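# Return crashed-run labware to assigned deck bays

## Task

After a crashed run, put each plate and block back into a bay that the deck table assigns to its type, and seat the culture plate's lid fully on it. Each item must lie flat between its bay's corner pieces with its cut corner at the back left. Assignments: sealed 96-well deep-well block to bay 11; sealed 96-well plates to bays 12, 31 and 41; sealed 384-well plate to bay 23; lidded 96-well culture plate to bay 43; all other bays stay empty. Items must stay put without the robot holding them, and the grippers must be open and clear at the end. Nothing may leave the table.

## Robot and tools

Setup: two arms, left_arm and right_arm, each with a parallel gripper. Bay numbers give row then column. Seen from the arms, row 1 is nearest and row 4 farthest; column 1 is on the left and column 4 on the right. Column 4 floors sit higher than the rest. Labware positions are known only from the cameras. The culture plate's lid fits over its body.

Frame: one scene frame for both arms. The origin is on the tabletop midway between the arms, +x points out over the table, +z points up, and left_arm is on the +y side. The names left and right are arm names, not image sides. Distances are in metres, quaternions are w, x, y, z. Reported hand positions can be a little off, especially at long reach.

Row format: every moving command uses a row of 20 numbers covering both arms, even if only one moves. First left_arm: x, y, z, qw, qx, qy, qz, then left_gripper position, force_limit, speed. Then the same ten for right_arm and right_gripper. x, y, z and the quaternion are an absolute target pose for that gripper's end_effector_position and end_effector_quat_wxyz in the scene frame, not an offset. The three gripper numbers each lie in [-1, 1]. position: +1 is fully open (140 mm), pads touch near -0.8, -1 closes until blocked. force_limit: roughly 14 N at -1, 60 N at 0, 107 N at +1. speed: roughly 30, 140 and 250 mm/s at -1, 0, +1. To leave an arm unchanged, resend its last pose exactly, with the same quaternion you meant to hold (not a drifted reported one), and resend its gripper numbers, since 0 is itself a command.

Gripper geometry: fingers point along the gripper's +z and close along its y. The reported position is the point between closed pads; fingertips reach about 33 mm past it when closed, 9 mm when open, and move about 24 mm outward while closing, so keep that clearance above surfaces.

Tools:
- execute_actions {"actions": [...], "pictures": bool}. An empty list just reports the state. One action {"rows": [[20 numbers], ...], "steps": n} plays up to 15 rows, one per 1/30 s control step (steps at most 15, default 15); the last row repeats if rows run short. A wait {"steps": n} (n up to 300) sends nothing and returns n steps after the previous result. A call that is refused sends nothing. Each step, the commanded pose is clipped to within 70 mm and 16 degrees of the measured pose, so far targets need several calls; position wins over orientation if both cannot be met.
- move {"target": [20 numbers], "speed": m/s from 0.002 to 0.5, default 0.25}. Both grippers follow straight paths to their absolute poses, finishing together, lasting 0.5 to 10 s (cut short after 10 s). Turning is capped at twice speed in rad/s. Gripper numbers are applied at the start. Paths ignore obstacles and the other arm, and the hand can lag, stray or overshoot speed near full reach. A target more than 0.6 m from the arm's last reported position along any gripper axis is refused.
- wait {"seconds": 0 to 10} lets the scene run with no new command.
- zoom_image {"camera", "region": [x0, y0, x1, y1]} in pixels, at most 504 by 504, on one of cam_head_left, cam_head_right (896x504), cam_left_wrist, cam_right_wrist (504x504).
- finished_scene {"scene": current number} ends the scene for good and reports success.

Results: a state line per arm gives position, quaternion and velocities. A move adds a "move:" line with its ending (done, off_target, moving, held, fault) and limits (paced = pose clipped; held = a clearance check blocked steps, after which the arm may jump faster), plus each gripper's distance to target. If only one arm is named, the other finished normally. "pose unreachable" and HELD mark steps the clearance check altered or blocked. A "Hand target" line shows where the controller is driving each arm. object_status: 0 moving, 1 blocked while opening, 2 blocked while closing (a grip), 3 reached the request or pads met. After closing with -1, confirm 2. position_measured runs from 3 (open) to 230 (pads touching), not linear. To squeeze harder while gripping, raise force_limit and nudge position between -1 and -0.98. Joint torques are offset, noisy readings. MOTOR HOT warns before an over-temperature brake stop.

Cautions: the simulation keeps running while you think. Arms are stiff; aiming even slightly beyond a firm contact, or moving fast into it, can trigger a fault. A torque fault (waist and shoulder 312, elbow 147, wrist joints 41.4 N m, held weight included) or an outside force of 144 N stops the arm for 10 s and drops the rest of the call. Keep the arms from colliding or pressing each other. Parts being held may get brief tugs, and loose items may be nudged. Avoid drops, slips, slams and shoving, and never push anything off the table. Finish with all items resting on their own, fingers open, arms moved clear.

Each tool is called after "Emit:" in YAML: its name, and indented under it one key for each argument.

## Session

Emit:
execute_actions:
  actions: []

Scene clock: 0.00 s of 12600.00 s.
left_arm: end_effector_position=(+0.7043, +0.6181, +0.3231) position_measured=3 object_status=3 end_effector_quat_wxyz=(-0.001, +1.000, -0.023, +0.001) end_effector_velocity=(-0.000, -0.001, +0.001) end_effector_angular_velocity=(+0.000, +0.000, -0.001) | right_arm: end_effector_position=(+0.5972, -0.4803, +0.3210) position_measured=3 object_status=3 end_effector_quat_wxyz=(+0.001, +0.997, +0.072, -0.000) end_effector_velocity=(+0.000, +0.000, +0.000) end_effector_angular_velocity=(+0.001, -0.000, -0.000)
Joint positions: left_arm=[-0.054  0.162  1.604  0.002  1.372  1.518] | right_arm=[-0.052  0.165  1.605 -0.001  1.372  1.519]
Joint velocities: left_arm=[-0.001 -0.001 -0.001  0.     0.001  0.   ] | right_arm=[-0.    -0.    -0.     0.001  0.    -0.   ]
Joint torques (N m, as the joint torque sensors report them, + toward a larger angle): no reading
Hand target (left_arm): +0.704, +0.618, +0.323; -0.001, +1.000, -0.023, +0.001
Hand target (right_arm): +0.597, -0.480, +0.321; +0.001, +0.997, +0.072, -0.000

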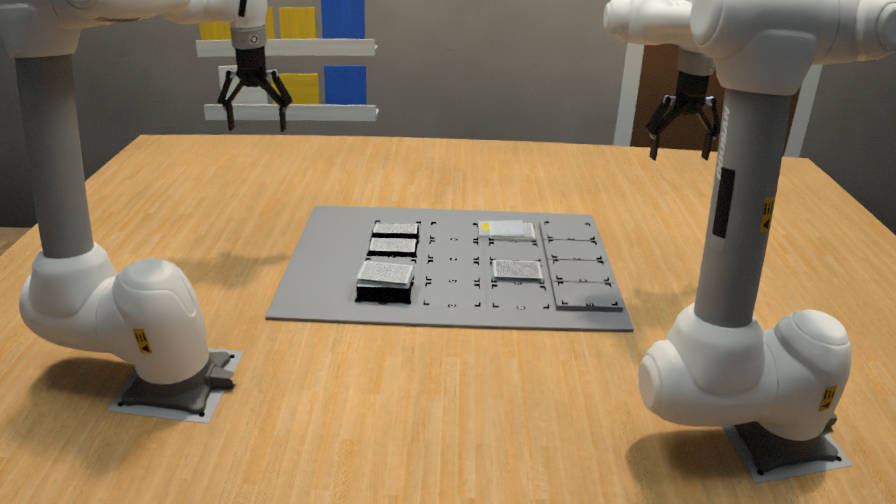

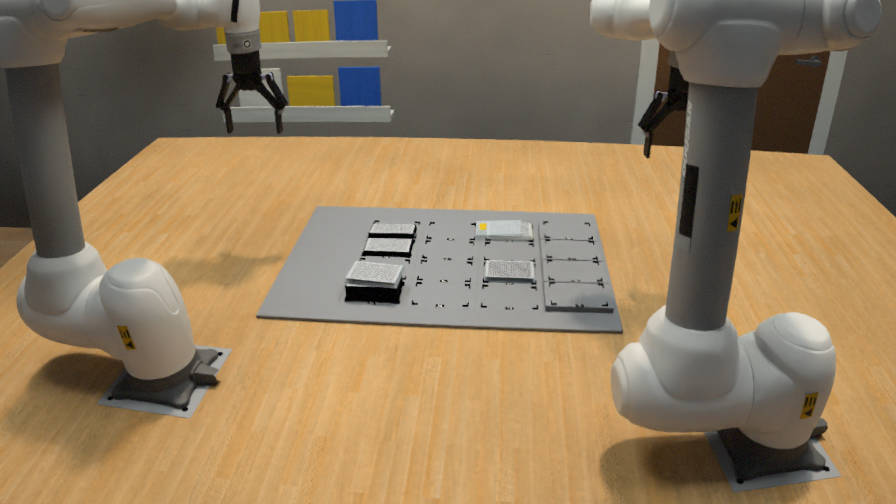

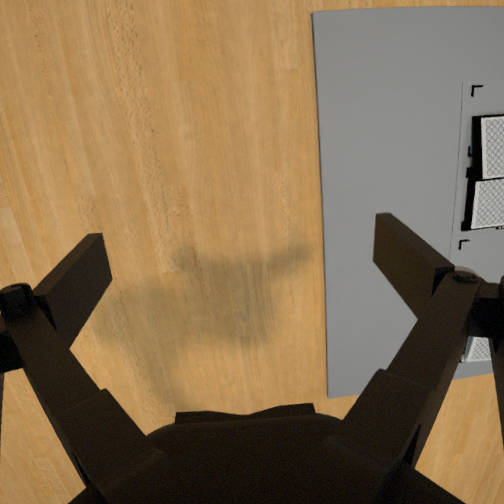

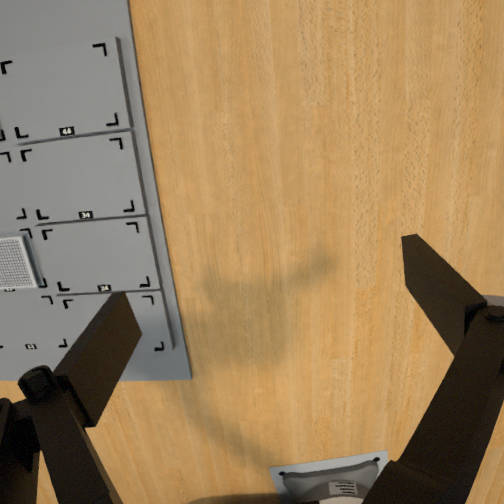

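Emit:
zoom_image:
  camera: "cam_head_left"
  region: [330,200,630,330]

Emit:
move:
  target: [0.62,0.25,0.33,0,1,0,0,1,0,0,0.5972,-0.4803,0.321,0.001,0.997,0.072,0,1,0,0]

Region (330, 200, 630, 330) of cam_head_left's 896x504 image, scaled by 1.680, with more detail than that image has; it fills the top 218 rows of this view, and the rest is white.

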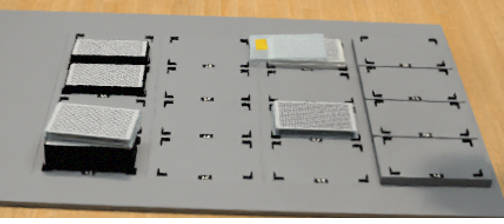

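Scene clock: 5.07 s of 12600.00 s.
left_arm: end_effector_position=(+0.6200, +0.2498, +0.3301) position_measured=3 object_status=3 end_effector_quat_wxyz=(+0.001, +1.000, +0.000, +0.000) end_effector_velocity=(-0.000, -0.000, -0.001) end_effector_angular_velocity=(+0.002, +0.001, +0.001) | right_arm: end_effector_position=(+0.5972, -0.4803, +0.3210) position_measured=3 object_status=3 end_effector_quat_wxyz=(+0.001, +0.997, +0.072, +0.000) end_effector_velocity=(+0.000, +0.001, -0.001) end_effector_angular_velocity=(+0.001, +0.001, +0.000)
Joint positions: left_arm=[-0.617  0.226  1.514 -0.001  1.4    0.909] | right_arm=[-0.051  0.165  1.605 -0.002  1.372  1.52 ]
Joint velocities: left_arm=[-0.001  0.001 -0.001  0.001  0.002 -0.002] | right_arm=[ 0.     0.001 -0.     0.001 -0.     0.   ]
Joint torques (N m, as the joint torque sensors report them, + toward a larger angle): left_arm=[ -5.03 -71.8  -36.75   4.59   0.31  -0.69] | right_arm=[ -0.32 -54.85 -41.14   4.46   0.17  -0.34]
Hand target (left_arm): +0.620, +0.250, +0.330; +0.001, +1.000, +0.000, +0.000
Hand target (right_arm): +0.597, -0.480, +0.321; +0.001, +0.997, +0.072, +0.000
Off the commanded pose (left_arm): 0.000 m, 0 deg.
Off the commanded pose (right_arm): 0.000 m, 0 deg.
After step 90, 0.10 s passed at rest.
move: done

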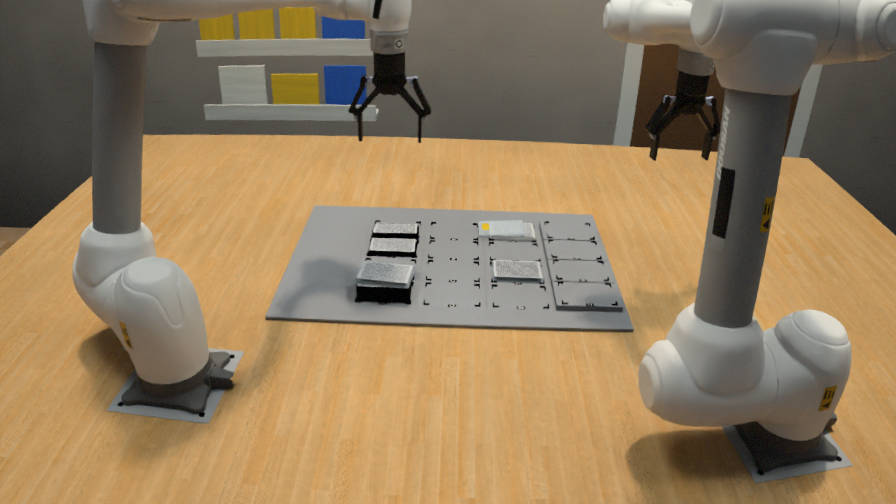

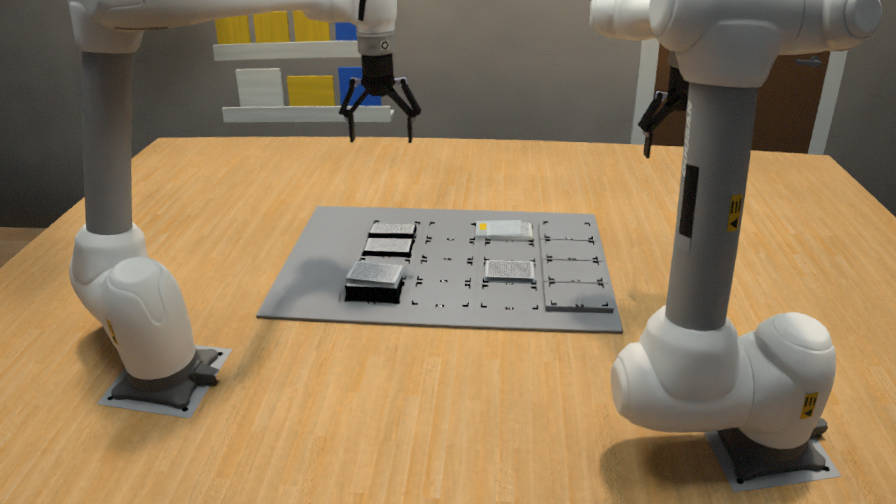

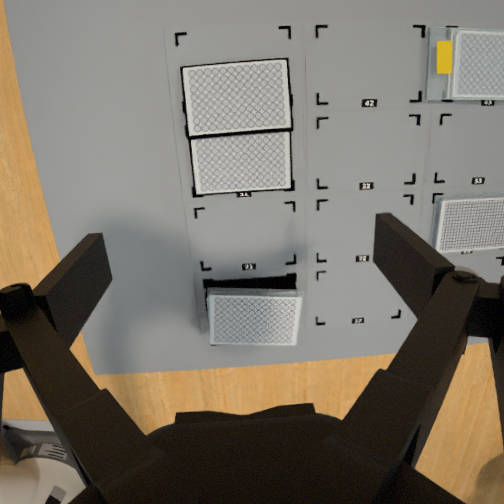

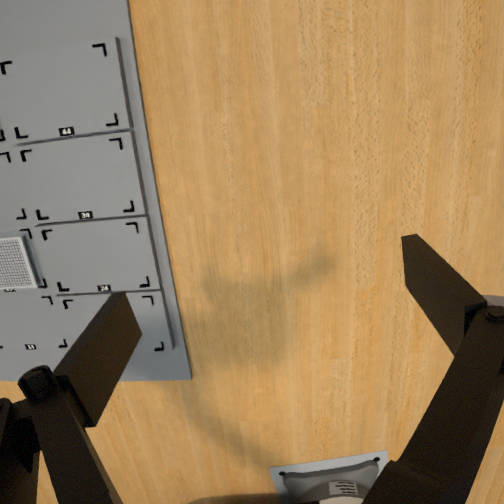

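Emit:
move:
  target: [0.42,0.25,0.14,0,1,0,0,1,0,0,0.72,-0.08,0.12,0,1,0,0,1,0,0]

Scene clock: 15.50 s of 12600.00 s.
left_arm: end_effector_position=(+0.4202, +0.2496, +0.1398) position_measured=3 object_status=3 end_effector_quat_wxyz=(+0.000, +1.000, -0.000, -0.000) end_effector_velocity=(-0.000, -0.000, -0.000) end_effector_angular_velocity=(+0.001, -0.000, -0.001) | right_arm: end_effector_position=(+0.7193, -0.0798, +0.1198) position_measured=3 object_status=3 end_effector_quat_wxyz=(-0.000, +1.000, +0.000, +0.000) end_effector_velocity=(+0.000, +0.000, -0.002) end_effector_angular_velocity=(-0.002, +0.001, -0.000)
Joint positions: left_arm=[-0.845  0.106  2.025 -0.001  1.011  0.681] | right_arm=[ 0.391  0.668  1.244 -0.     1.229  2.107]
Joint velocities: left_arm=[-0.001 -0.     0.     0.001  0.    -0.001] | right_arm=[ 0.     0.003 -0.002 -0.001  0.     0.001]
Joint torques (N m, as the joint torque sensors report them, + toward a larger angle): left_arm=[ -2.03 -50.82 -32.39   3.94   0.49  -0.18] | right_arm=[   2.31 -102.33  -39.87    3.9    -0.26   -0.12]
Hand target (left_arm): +0.420, +0.250, +0.140; +0.000, +1.000, -0.000, -0.000
Hand target (right_arm): +0.719, -0.080, +0.120; -0.000, +1.000, +0.000, +0.000
Off the commanded pose (left_arm): 0.000 m, 0 deg.
Off the commanded pose (right_arm): 0.001 m, 0 deg.
After step 90, 5.10 s passed at rest.
move: done

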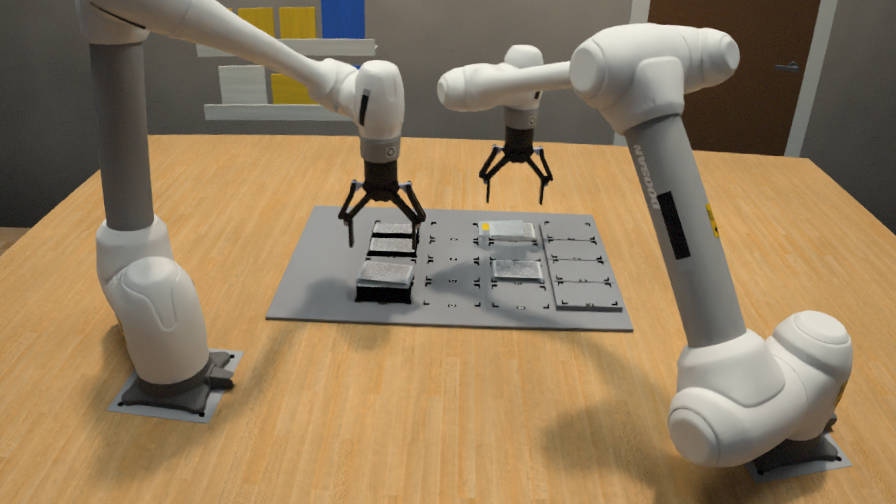

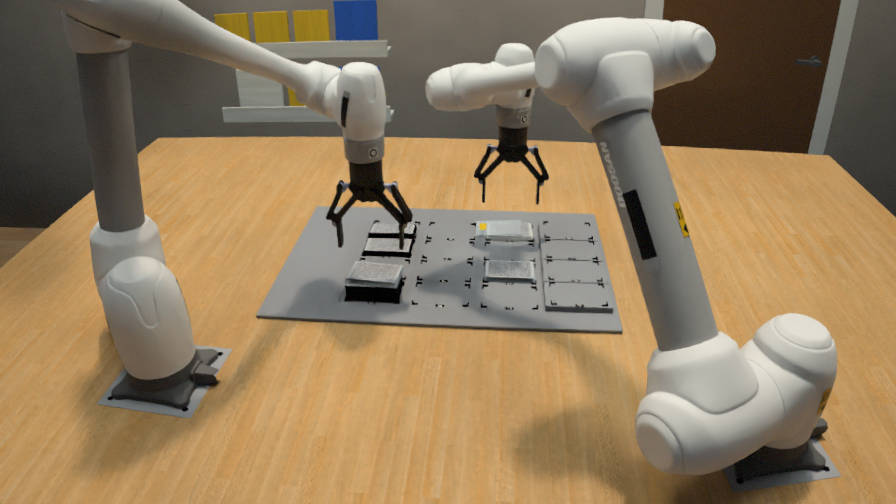

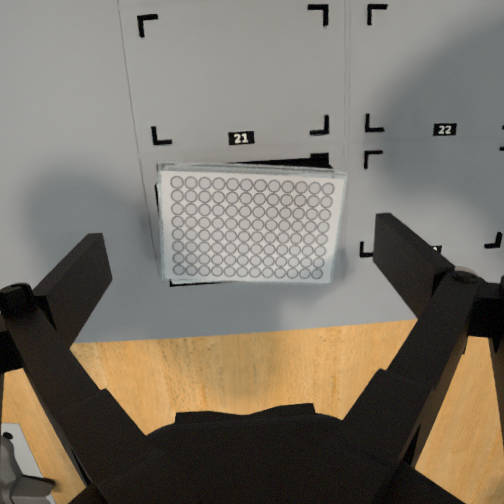

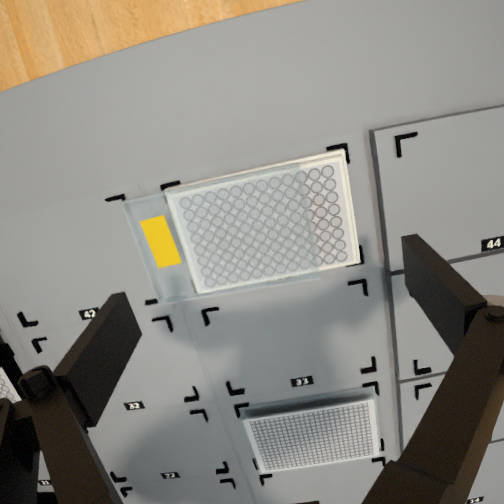

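Emit:
move:
  target: [0.395,0.241,0.095,0,0.9986,-0.052,0,1,0,0,0.715,-0.053,0.065,0,1,0,0,1,0,0]
  speed: 0.12

Emit:
zoom_image:
  camera: "cam_head_left"
  region: [330,190,570,320]

Scene clock: 25.60 s of 12600.00 s.
left_arm: end_effector_position=(+0.3951, +0.2409, +0.0950) position_measured=3 object_status=3 end_effector_quat_wxyz=(+0.000, +0.999, -0.052, -0.000) end_effector_velocity=(-0.001, +0.000, -0.001) end_effector_angular_velocity=(+0.002, +0.001, -0.003) | right_arm: end_effector_position=(+0.7149, -0.0531, +0.0651) position_measured=3 object_status=3 end_effector_quat_wxyz=(-0.000, +1.000, +0.000, +0.000) end_effector_velocity=(-0.000, +0.000, -0.002) end_effector_angular_velocity=(-0.000, +0.002, -0.000)
Joint positions: left_arm=[-0.893  0.137  2.085 -0.     0.919  0.736] | right_arm=[ 0.419  0.72   1.258 -0.     1.164  2.134]
Joint velocities: left_arm=[-0.001  0.001  0.001  0.    -0.     0.002] | right_arm=[ 0.     0.002  0.001  0.    -0.001  0.001]
Joint torques (N m, as the joint torque sensors report them, + toward a larger angle): left_arm=[ -1.64 -51.99 -30.42   3.58   0.5   -0.19] | right_arm=[   2.89 -105.38  -40.08    4.01   -0.33   -0.48]
Hand target (left_arm): +0.395, +0.241, +0.095; +0.000, +0.999, -0.052, -0.000
Hand target (right_arm): +0.715, -0.053, +0.065; -0.000, +1.000, +0.000, +0.000
Off the commanded pose (left_arm): 0.000 m, 0 deg.
Off the commanded pose (right_arm): 0.000 m, 0 deg.
After step 90, 6.23 s passed at rest.
move: done

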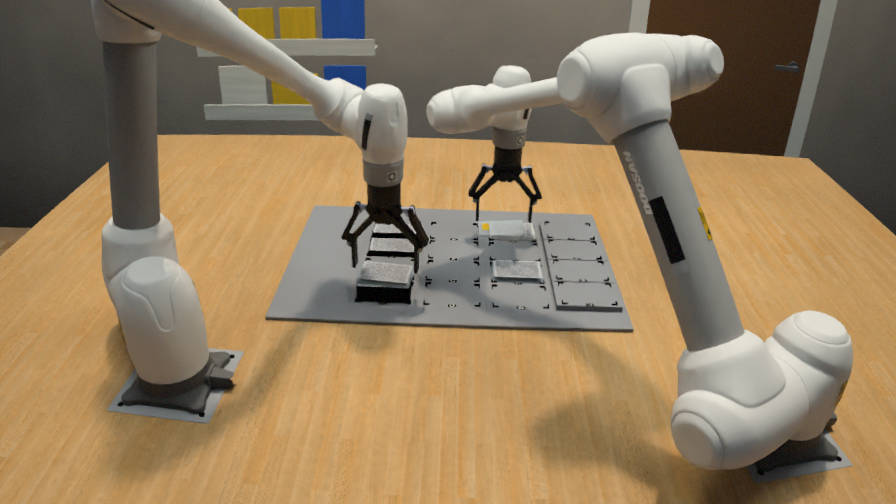

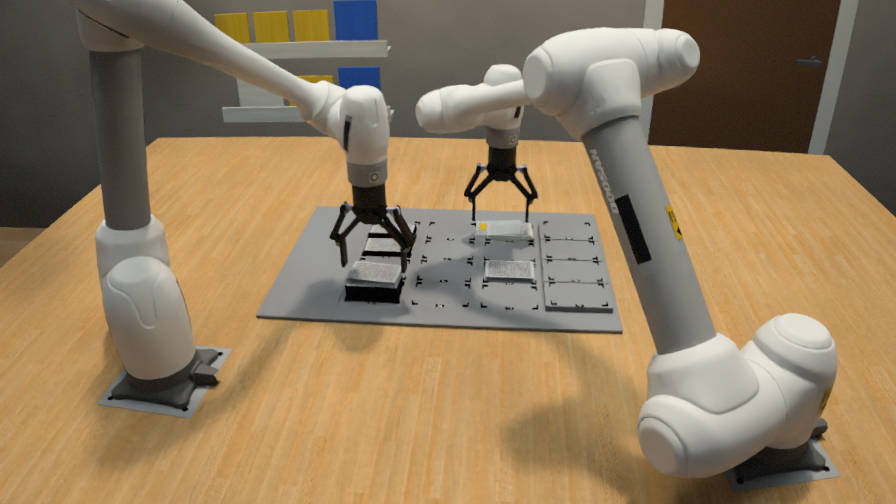

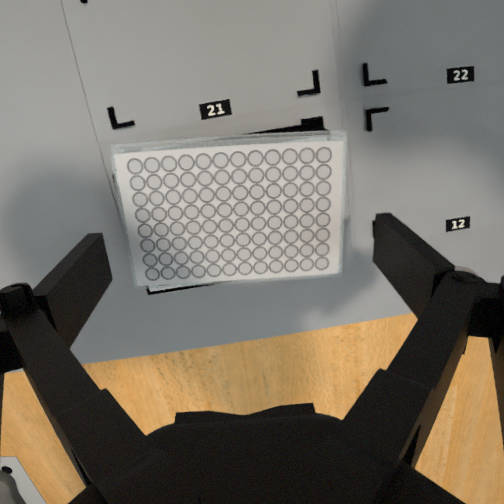

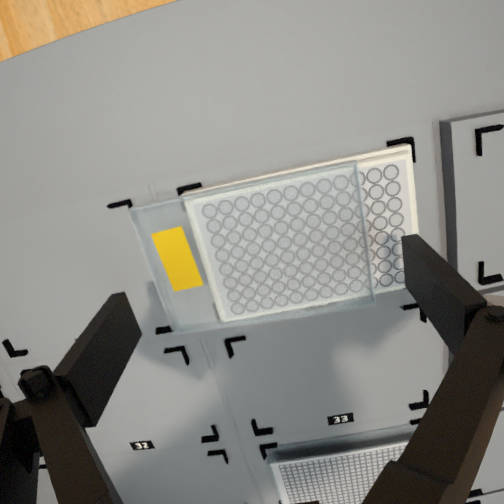

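Region (330, 190, 570, 320) of cam_head_left's 896x504 image, scaled by 2.100, with more detail than that image has; it fills the top 273 rows of this view, and the rest is white.

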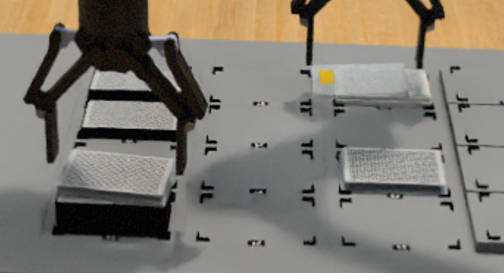

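Emit:
move:
  target: [0.392,0.2425,0.069,0,0.9982,-0.06,0,1,0,0,0.713,-0.051,0.042,0,1,0,0,1,0,0]
  speed: 0.05

Emit:
zoom_image:
  camera: "cam_head_left"
  region: [330,190,570,320]

Scene clock: 34.30 s of 12600.00 s.
left_arm: end_effector_position=(+0.3920, +0.2424, +0.0691) position_measured=3 object_status=3 end_effector_quat_wxyz=(+0.000, +0.998, -0.060, -0.000) end_effector_velocity=(-0.000, +0.000, -0.001) end_effector_angular_velocity=(+0.001, +0.000, -0.001) | right_arm: end_effector_position=(+0.7130, -0.0510, +0.0421) position_measured=3 object_status=3 end_effector_quat_wxyz=(-0.000, +1.000, +0.000, +0.000) end_effector_velocity=(+0.000, -0.001, -0.000) end_effector_angular_velocity=(-0.001, -0.001, +0.000)
Joint positions: left_arm=[-0.896  0.163  2.113 -0.     0.865  0.749] | right_arm=[0.422 0.735 1.275 0.    1.131 2.137]
Joint velocities: left_arm=[-0.     0.001  0.001  0.    -0.001  0.001] | right_arm=[-0.    -0.001  0.001 -0.002 -0.001  0.   ]
Joint torques (N m, as the joint torque sensors report them, + toward a larger angle): left_arm=[ -0.54 -55.43 -27.91   3.63   0.52  -0.26] | right_arm=[   2.11 -107.62  -39.76    4.35   -0.6    -0.12]
Hand target (left_arm): +0.392, +0.242, +0.069; +0.000, +0.998, -0.060, -0.000
Hand target (right_arm): +0.713, -0.051, +0.042; -0.000, +1.000, +0.000, -0.000
Off the commanded pose (left_arm): 0.000 m, 0 deg.
Off the commanded pose (right_arm): 0.000 m, 0 deg.
After step 90, 4.87 s passed at rest.
move: done

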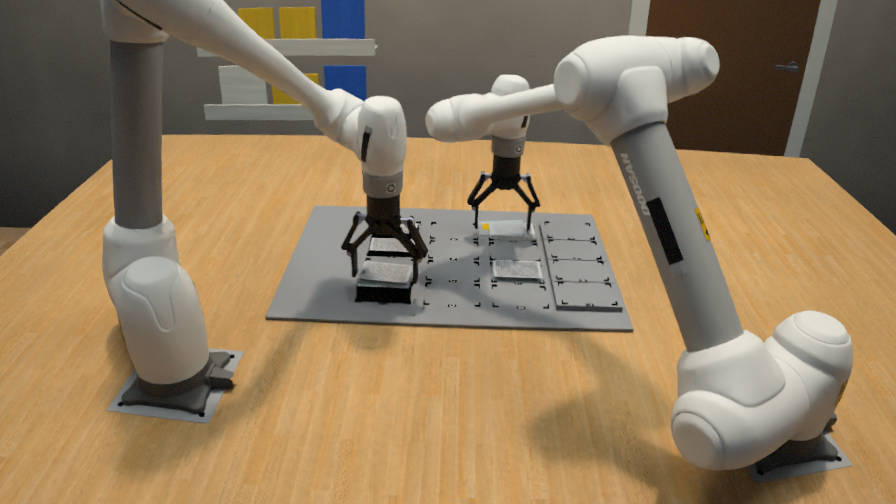

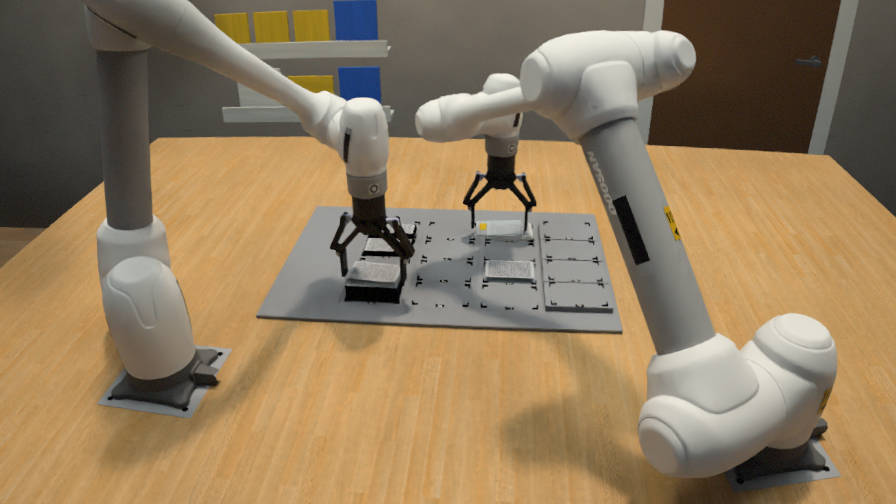

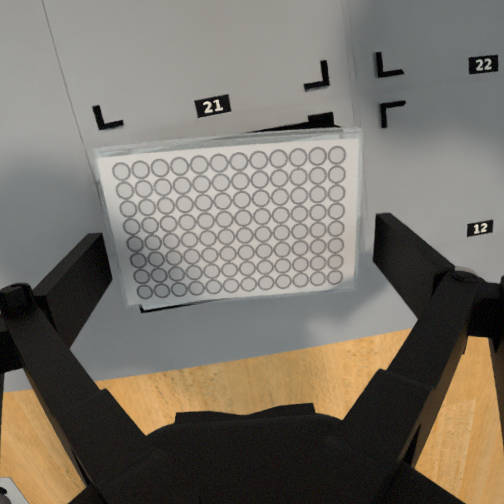

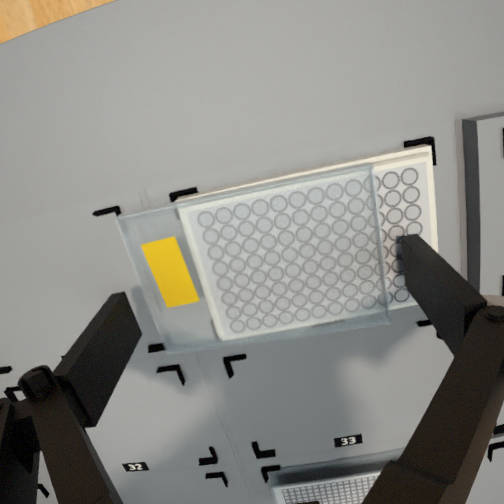

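Region (330, 190, 570, 320) of cam_head_left's 896x504 image, scaled by 2.100, with more detail than that image has; it fills the top 273 rows of this view, and the rest is white.

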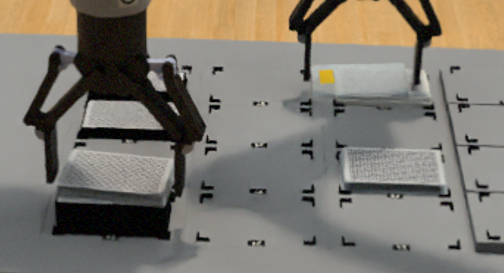

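Emit:
move:
  target: [0.403,0.243,0.066,0,0.9982,-0.06,0,1,0,0,0.724,-0.0495,0.037,0,1,0,0,1,0,0]
  speed: 0.04

Emit:
move:
  target: [0.403,0.243,0.066,0,0.9982,-0.06,0,-1,-0.5,-1,0.724,-0.0495,0.037,0,1,0,0,0.75,-0.6,-1]

Scene clock: 41.93 s of 12600.00 s.
left_arm: end_effector_position=(+0.4030, +0.2430, +0.0660) position_measured=3 object_status=3 end_effector_quat_wxyz=(-0.000, +0.998, -0.060, +0.000) end_effector_velocity=(+0.001, +0.001, -0.000) end_effector_angular_velocity=(+0.001, +0.001, +0.002) | right_arm: end_effector_position=(+0.7239, -0.0495, +0.0370) position_measured=3 object_status=3 end_effector_quat_wxyz=(+0.000, +1.000, +0.000, +0.000) end_effector_velocity=(+0.001, -0.001, -0.001) end_effector_angular_velocity=(-0.000, +0.001, -0.001)
Joint positions: left_arm=[-0.879  0.177  2.104  0.     0.861  0.766] | right_arm=[ 0.417  0.754  1.251 -0.     1.137  2.132]
Joint velocities: left_arm=[ 0.002  0.001 -0.     0.     0.001  0.   ] | right_arm=[-0.001  0.002 -0.002  0.     0.    -0.   ]
Joint torques (N m, as the joint torque sensors report them, + toward a larger angle): left_arm=[  0.32 -54.34 -29.03   3.49   0.31  -0.3 ] | right_arm=[   5.47 -109.45  -38.81    4.07   -0.39   -0.83]
Hand target (left_arm): +0.403, +0.243, +0.066; -0.000, +0.998, -0.060, +0.000
Hand target (right_arm): +0.724, -0.049, +0.037; +0.000, +1.000, -0.000, -0.000
Off the commanded pose (left_arm): 0.000 m, 0 deg.
Off the commanded pose (right_arm): 0.000 m, 0 deg.
After step 90, 3.90 s passed at rest.
move: done

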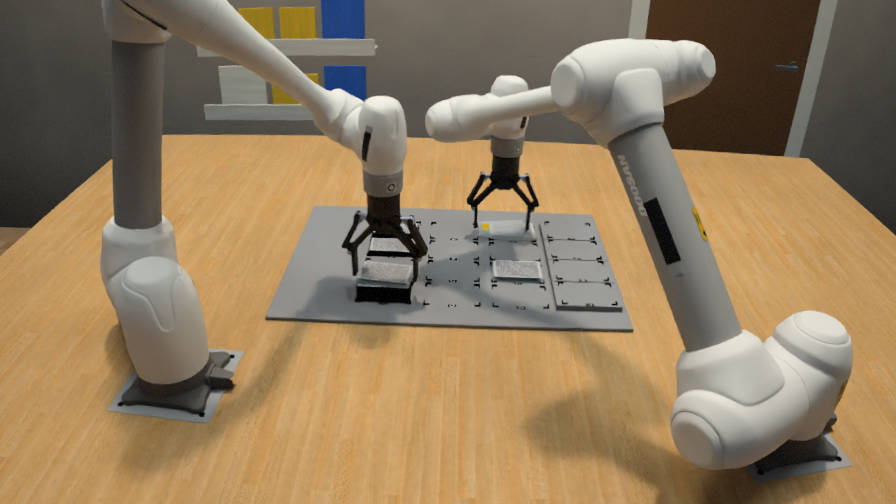

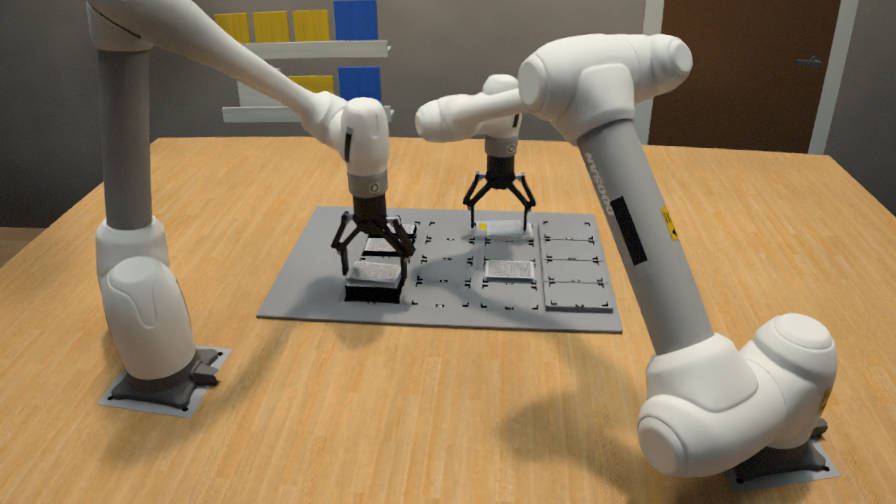

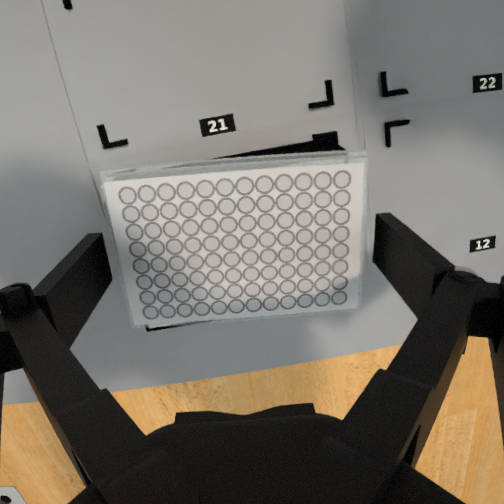

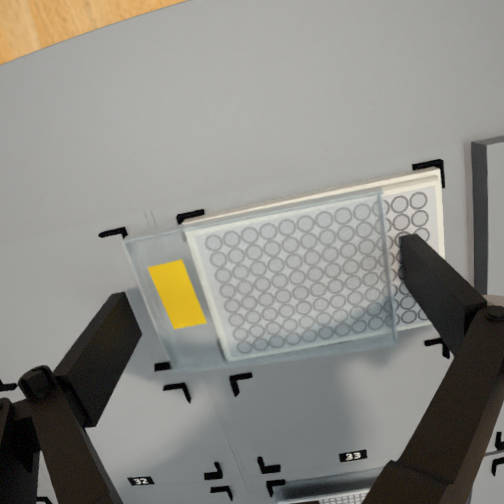

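Scene clock: 42.70 s of 12600.00 s.
left_arm: end_effector_position=(+0.4031, +0.2430, +0.0660) position_measured=30 object_status=0 end_effector_quat_wxyz=(+0.000, +0.998, -0.060, +0.000) end_effector_velocity=(-0.001, +0.000, -0.000) end_effector_angular_velocity=(+0.001, +0.003, +0.001) | right_arm: end_effector_position=(+0.7242, -0.0497, +0.0375) position_measured=30 object_status=0 end_effector_quat_wxyz=(+0.000, +1.000, +0.000, +0.000) end_effector_velocity=(-0.000, +0.001, -0.000) end_effector_angular_velocity=(+0.002, +0.001, -0.001)
Joint positions: left_arm=[-0.879  0.177  2.104  0.     0.861  0.766] | right_arm=[ 0.417  0.754  1.25  -0.     1.137  2.132]
Joint velocities: left_arm=[-0.001 -0.     0.    -0.002  0.002 -0.001] | right_arm=[ 0.001  0.001 -0.001  0.002 -0.     0.   ]
Joint torques (N m, as the joint torque sensors report them, + toward a larger angle): left_arm=[ -4.45 -40.56 -24.11   0.76  -4.36  -0.03] | right_arm=[ 16.09 -54.45 -17.33  13.03  -8.93  -0.79]
Hand target (left_arm): +0.403, +0.243, +0.066; -0.000, +0.998, -0.060, +0.000
Hand target (right_arm): +0.724, -0.050, +0.037; +0.000, +1.000, -0.000, -0.000
Off the commanded pose (left_arm): 0.000 m, 0 deg.
Off the commanded pose (right_arm): 0.001 m, 0 deg.
move: done

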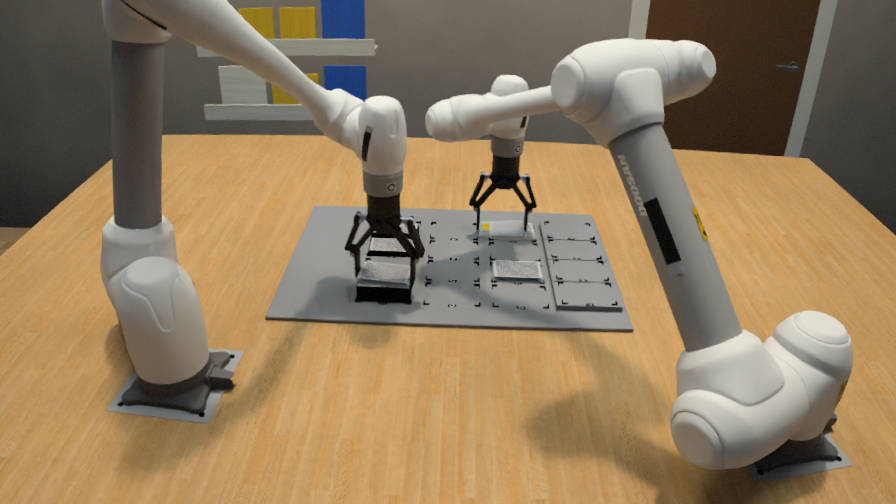

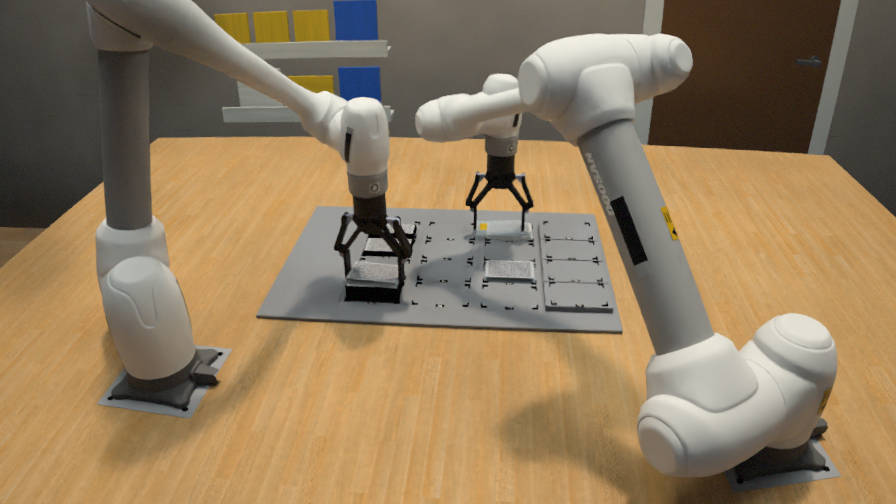

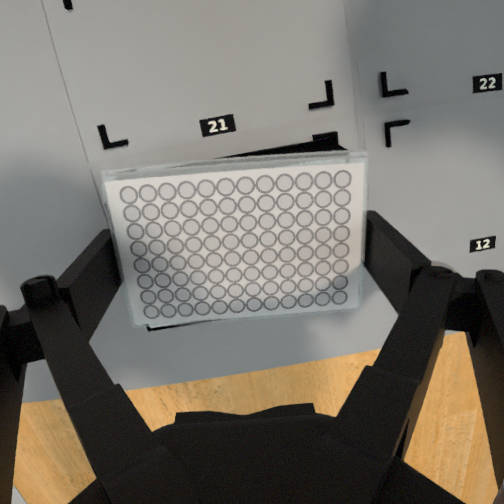

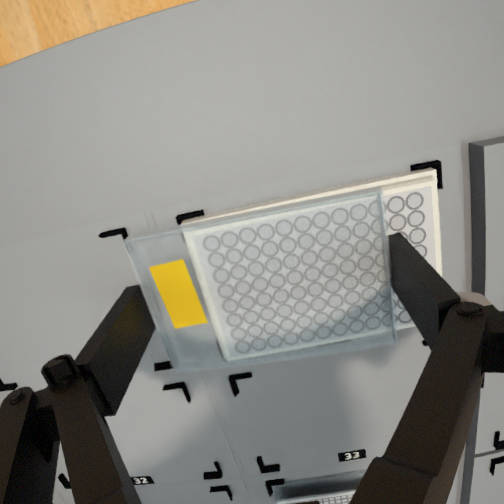

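Emit:
move:
  target: [0.403,0.243,0.0705,0,0.9982,-0.06,0,0.85,-0.5,0,0.724,-0.050,0.0415,0,1,0,0,0.85,-0.6,0]
  speed: 0.01

Emit:
execute_actions:
  actions:
    - {"rows":[[0.403,0.243,0.0705,0,0.9982,-0.06,0,-1,-0.3,-0.8,0.724,-0.050,0.0415,0,1,0,0,-1,-0.5,-0.8]]}
  pictures: false

Emit:
wait:
  seconds: 0.3

Scene clock: 51.17 s of 12600.00 s.
left_arm: end_effector_position=(+0.4030, +0.2430, +0.0705) position_measured=22 object_status=3 end_effector_quat_wxyz=(+0.000, +0.998, -0.060, -0.000) end_effector_velocity=(+0.000, -0.000, +0.001) end_effector_angular_velocity=(-0.000, -0.001, -0.001) | right_arm: end_effector_position=(+0.7240, -0.0500, +0.0414) position_measured=22 object_status=3 end_effector_quat_wxyz=(+0.000, +1.000, -0.000, -0.000) end_effector_velocity=(+0.000, +0.000, +0.001) end_effector_angular_velocity=(+0.001, -0.000, -0.000)
Joint positions: left_arm=[-0.879  0.171  2.1   -0.     0.87   0.766] | right_arm=[0.416 0.75  1.248 0.    1.143 2.132]
Joint velocities: left_arm=[-0.    -0.001 -0.001  0.001  0.001 -0.   ] | right_arm=[-0.    -0.001 -0.001  0.     0.001 -0.   ]
Joint torques (N m, as the joint torque sensors report them, + toward a larger angle): left_arm=[ -1.12 -54.77 -28.43   3.53   0.7   -0.3 ] | right_arm=[   2.75 -100.99  -39.49    3.52   -0.03   -0.43]
Hand target (left_arm): +0.403, +0.243, +0.071; -0.000, +0.998, -0.060, +0.000
Hand target (right_arm): +0.724, -0.050, +0.041; +0.000, +1.000, -0.000, +0.000
Off the commanded pose (left_arm): 0.000 m, 0 deg.
Off the commanded pose (right_arm): 0.000 m, 0 deg.
After step 90, 4.77 s passed at rest.
move: done

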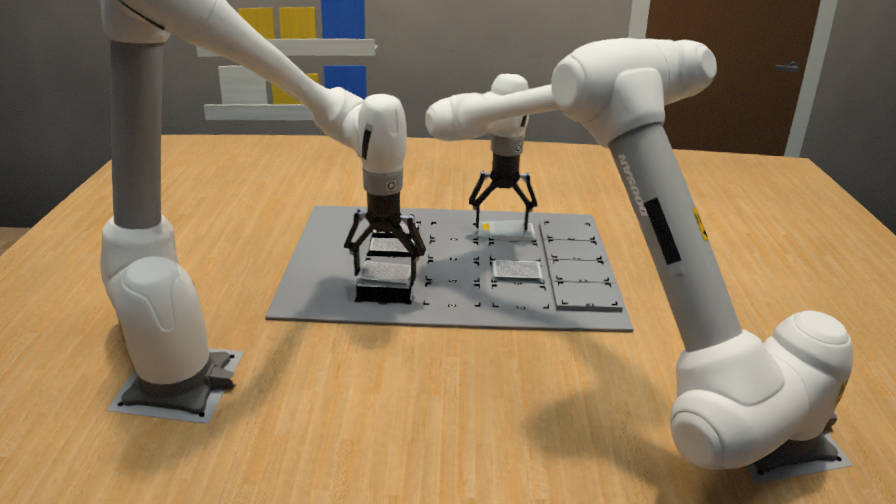

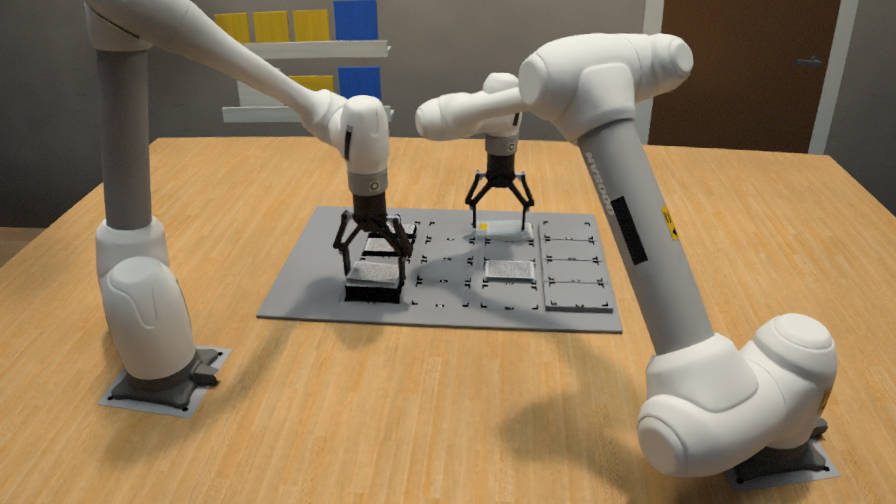

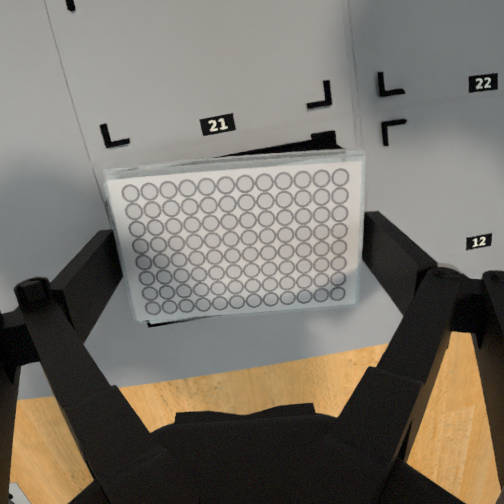

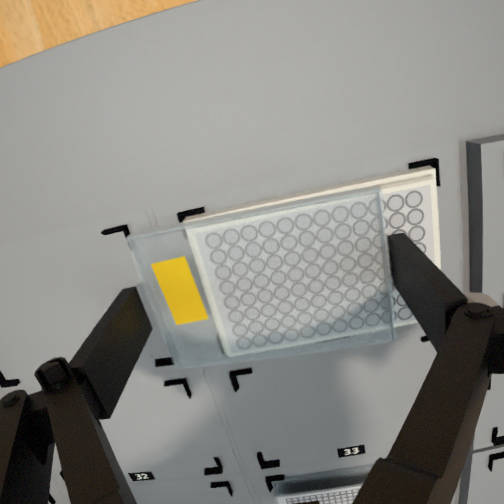

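Scene clock: 51.67 s of 12600.00 s.
left_arm: end_effector_position=(+0.4030, +0.2429, +0.0706) position_measured=34 object_status=0 end_effector_quat_wxyz=(+0.000, +0.998, -0.060, +0.000) end_effector_velocity=(-0.001, +0.001, -0.001) end_effector_angular_velocity=(+0.001, +0.001, -0.001) | right_arm: end_effector_position=(+0.7244, -0.0503, +0.0425) position_measured=60 object_status=0 end_effector_quat_wxyz=(+0.000, +1.000, +0.000, +0.001) end_effector_velocity=(-0.000, +0.001, +0.000) end_effector_angular_velocity=(+0.000, -0.000, +0.001)
Joint positions: left_arm=[-0.879  0.171  2.1    0.     0.87   0.766] | right_arm=[ 0.416  0.749  1.248 -0.001  1.143  2.132]
Joint velocities: left_arm=[ 0.     0.     0.002  0.    -0.     0.001] | right_arm=[ 0.001  0.    -0.    -0.     0.     0.   ]
Joint torques (N m, as the joint torque sensors report them, + toward a larger angle): left_arm=[ -2.88 -41.87 -21.72   2.79  -1.39  -0.21] | right_arm=[ 30.86 -24.48  -8.39  18.07 -12.42  -0.73]
Hand target (left_arm): +0.403, +0.243, +0.071; -0.000, +0.998, -0.060, +0.000
Hand target (right_arm): +0.724, -0.050, +0.042; +0.000, +1.000, -0.000, -0.000
Off the commanded pose (left_arm): 0.000 m, 0 deg.
Off the commanded pose (right_arm): 0.001 m, 0 deg.
Steps of this call (steps 1 to 15: all 15 steps of this action). Readings (end_effector_position | what the end effector reports):
1: left_arm (+0.4030, +0.2430, +0.0705) | right_arm (+0.7240, -0.0500, +0.0414) | left_arm position_measured=22 object_status=0 | right_arm position_measured=22 object_status=0
2: left_arm (+0.4030, +0.2430, +0.0705) | right_arm (+0.7240, -0.0500, +0.0415) | left_arm position_measured=23 object_status=0 | right_arm position_measured=23 object_status=0
4: left_arm (+0.4030, +0.2429, +0.0706) | right_arm (+0.7240, -0.0500, +0.0415) | left_arm position_measured=29 object_status=0 | right_arm position_measured=29 object_status=0
8: left_arm (+0.4030, +0.2429, +0.0706) | right_arm (+0.7240, -0.0500, +0.0415) | left_arm position_measured=32 object_status=0 | right_arm position_measured=40 object_status=0
15: the state above

Scene clock: 51.97 s of 12600.00 s.
left_arm: end_effector_position=(+0.4030, +0.2430, +0.0705) position_measured=34 object_status=2 end_effector_quat_wxyz=(+0.000, +0.998, -0.060, +0.000) end_effector_velocity=(-0.000, -0.000, -0.000) end_effector_angular_velocity=(-0.001, +0.001, +0.002) | right_arm: end_effector_position=(+0.7243, -0.0502, +0.0420) position_measured=62 object_status=2 end_effector_quat_wxyz=(-0.000, +1.000, -0.000, +0.000) end_effector_velocity=(-0.001, +0.001, -0.002) end_effector_angular_velocity=(-0.000, +0.003, +0.001)
Joint positions: left_arm=[-0.879  0.171  2.1    0.     0.87   0.766] | right_arm=[ 0.416  0.75   1.248 -0.     1.143  2.132]
Joint velocities: left_arm=[ 0.    -0.     0.    -0.002 -0.    -0.   ] | right_arm=[ 0.001  0.002  0.001  0.001 -0.001 -0.   ]
Joint torques (N m, as the joint torque sensors report them, + toward a larger angle): left_arm=[ -2.44 -40.02 -20.05   3.05  -1.18  -0.23] | right_arm=[ 34.69  -1.99   5.73  20.82 -13.56  -0.6 ]
Hand target (left_arm): +0.403, +0.243, +0.071; -0.000, +0.998, -0.060, +0.000
Hand target (right_arm): +0.724, -0.050, +0.042; +0.000, +1.000, -0.000, -0.000
Off the commanded pose (left_arm): 0.000 m, 0 deg.
Off the commanded pose (right_arm): 0.001 m, 0 deg.
Steps of this call (steps 1 to 9: nothing new was sent). Readings (end_effector_position | what the end effector reports):
1: left_arm (+0.4030, +0.2430, +0.0706) | right_arm (+0.7244, -0.0503, +0.0425) | left_arm position_measured=34 object_status=2 | right_arm position_measured=62 object_status=0
2: left_arm (+0.4030, +0.2430, +0.0706) | right_arm (+0.7244, -0.0503, +0.0425) | left_arm position_measured=34 object_status=2 | right_arm position_measured=62 object_status=0
4: left_arm (+0.4030, +0.2430, +0.0706) | right_arm (+0.7244, -0.0503, +0.0423) | left_arm position_measured=34 object_status=2 | right_arm position_measured=62 object_status=0
8: left_arm (+0.4030, +0.2430, +0.0705) | right_arm (+0.7243, -0.0502, +0.0420) | left_arm position_measured=34 object_status=2 | right_arm position_measured=62 object_status=2
9: the state above

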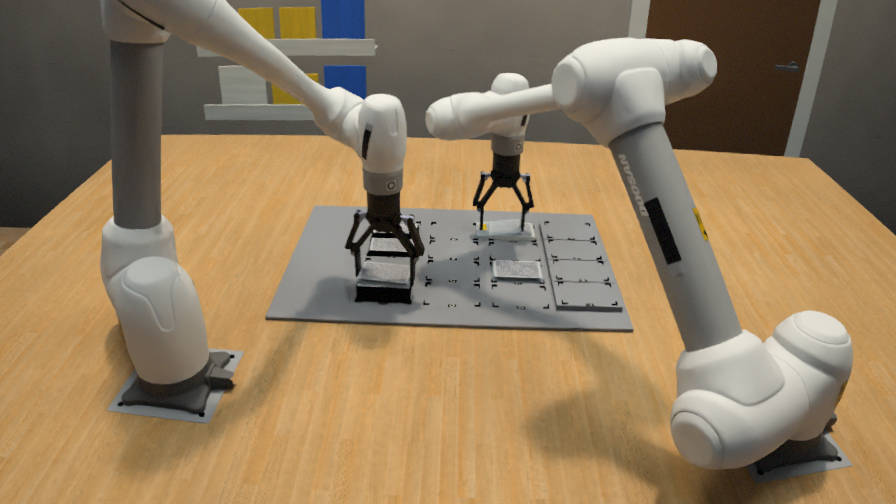

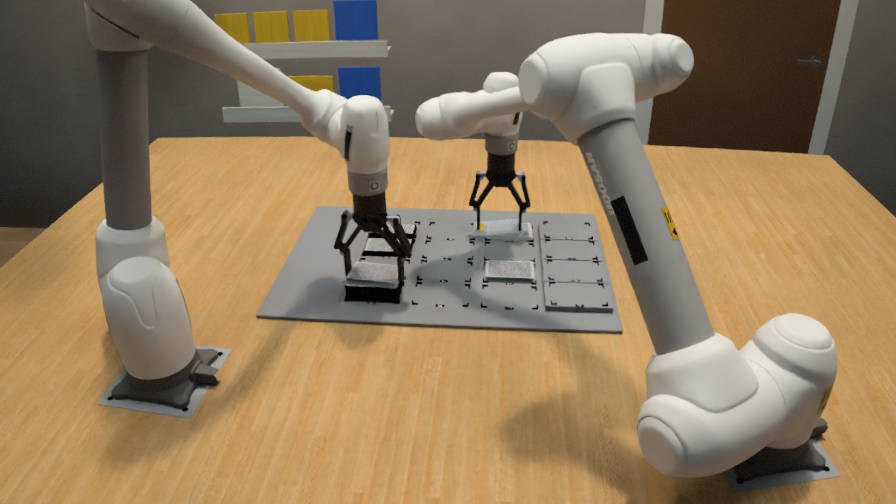

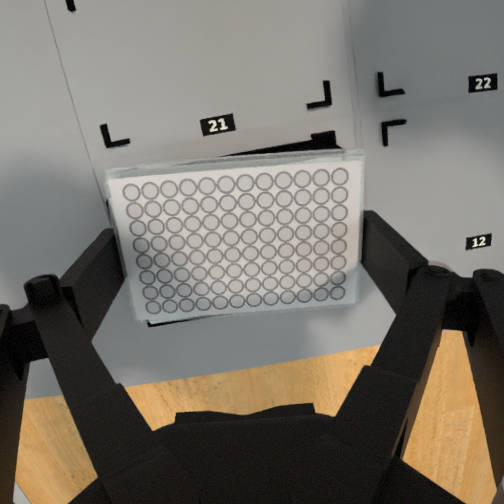

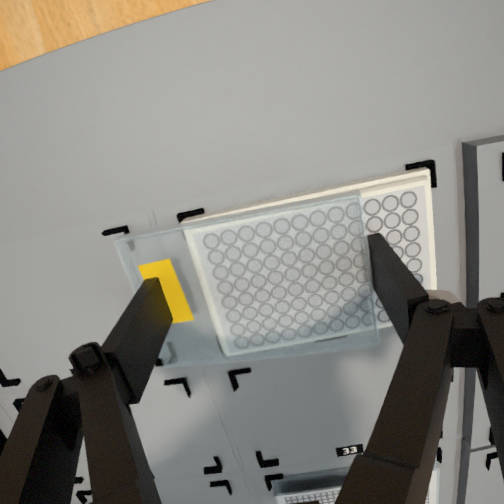

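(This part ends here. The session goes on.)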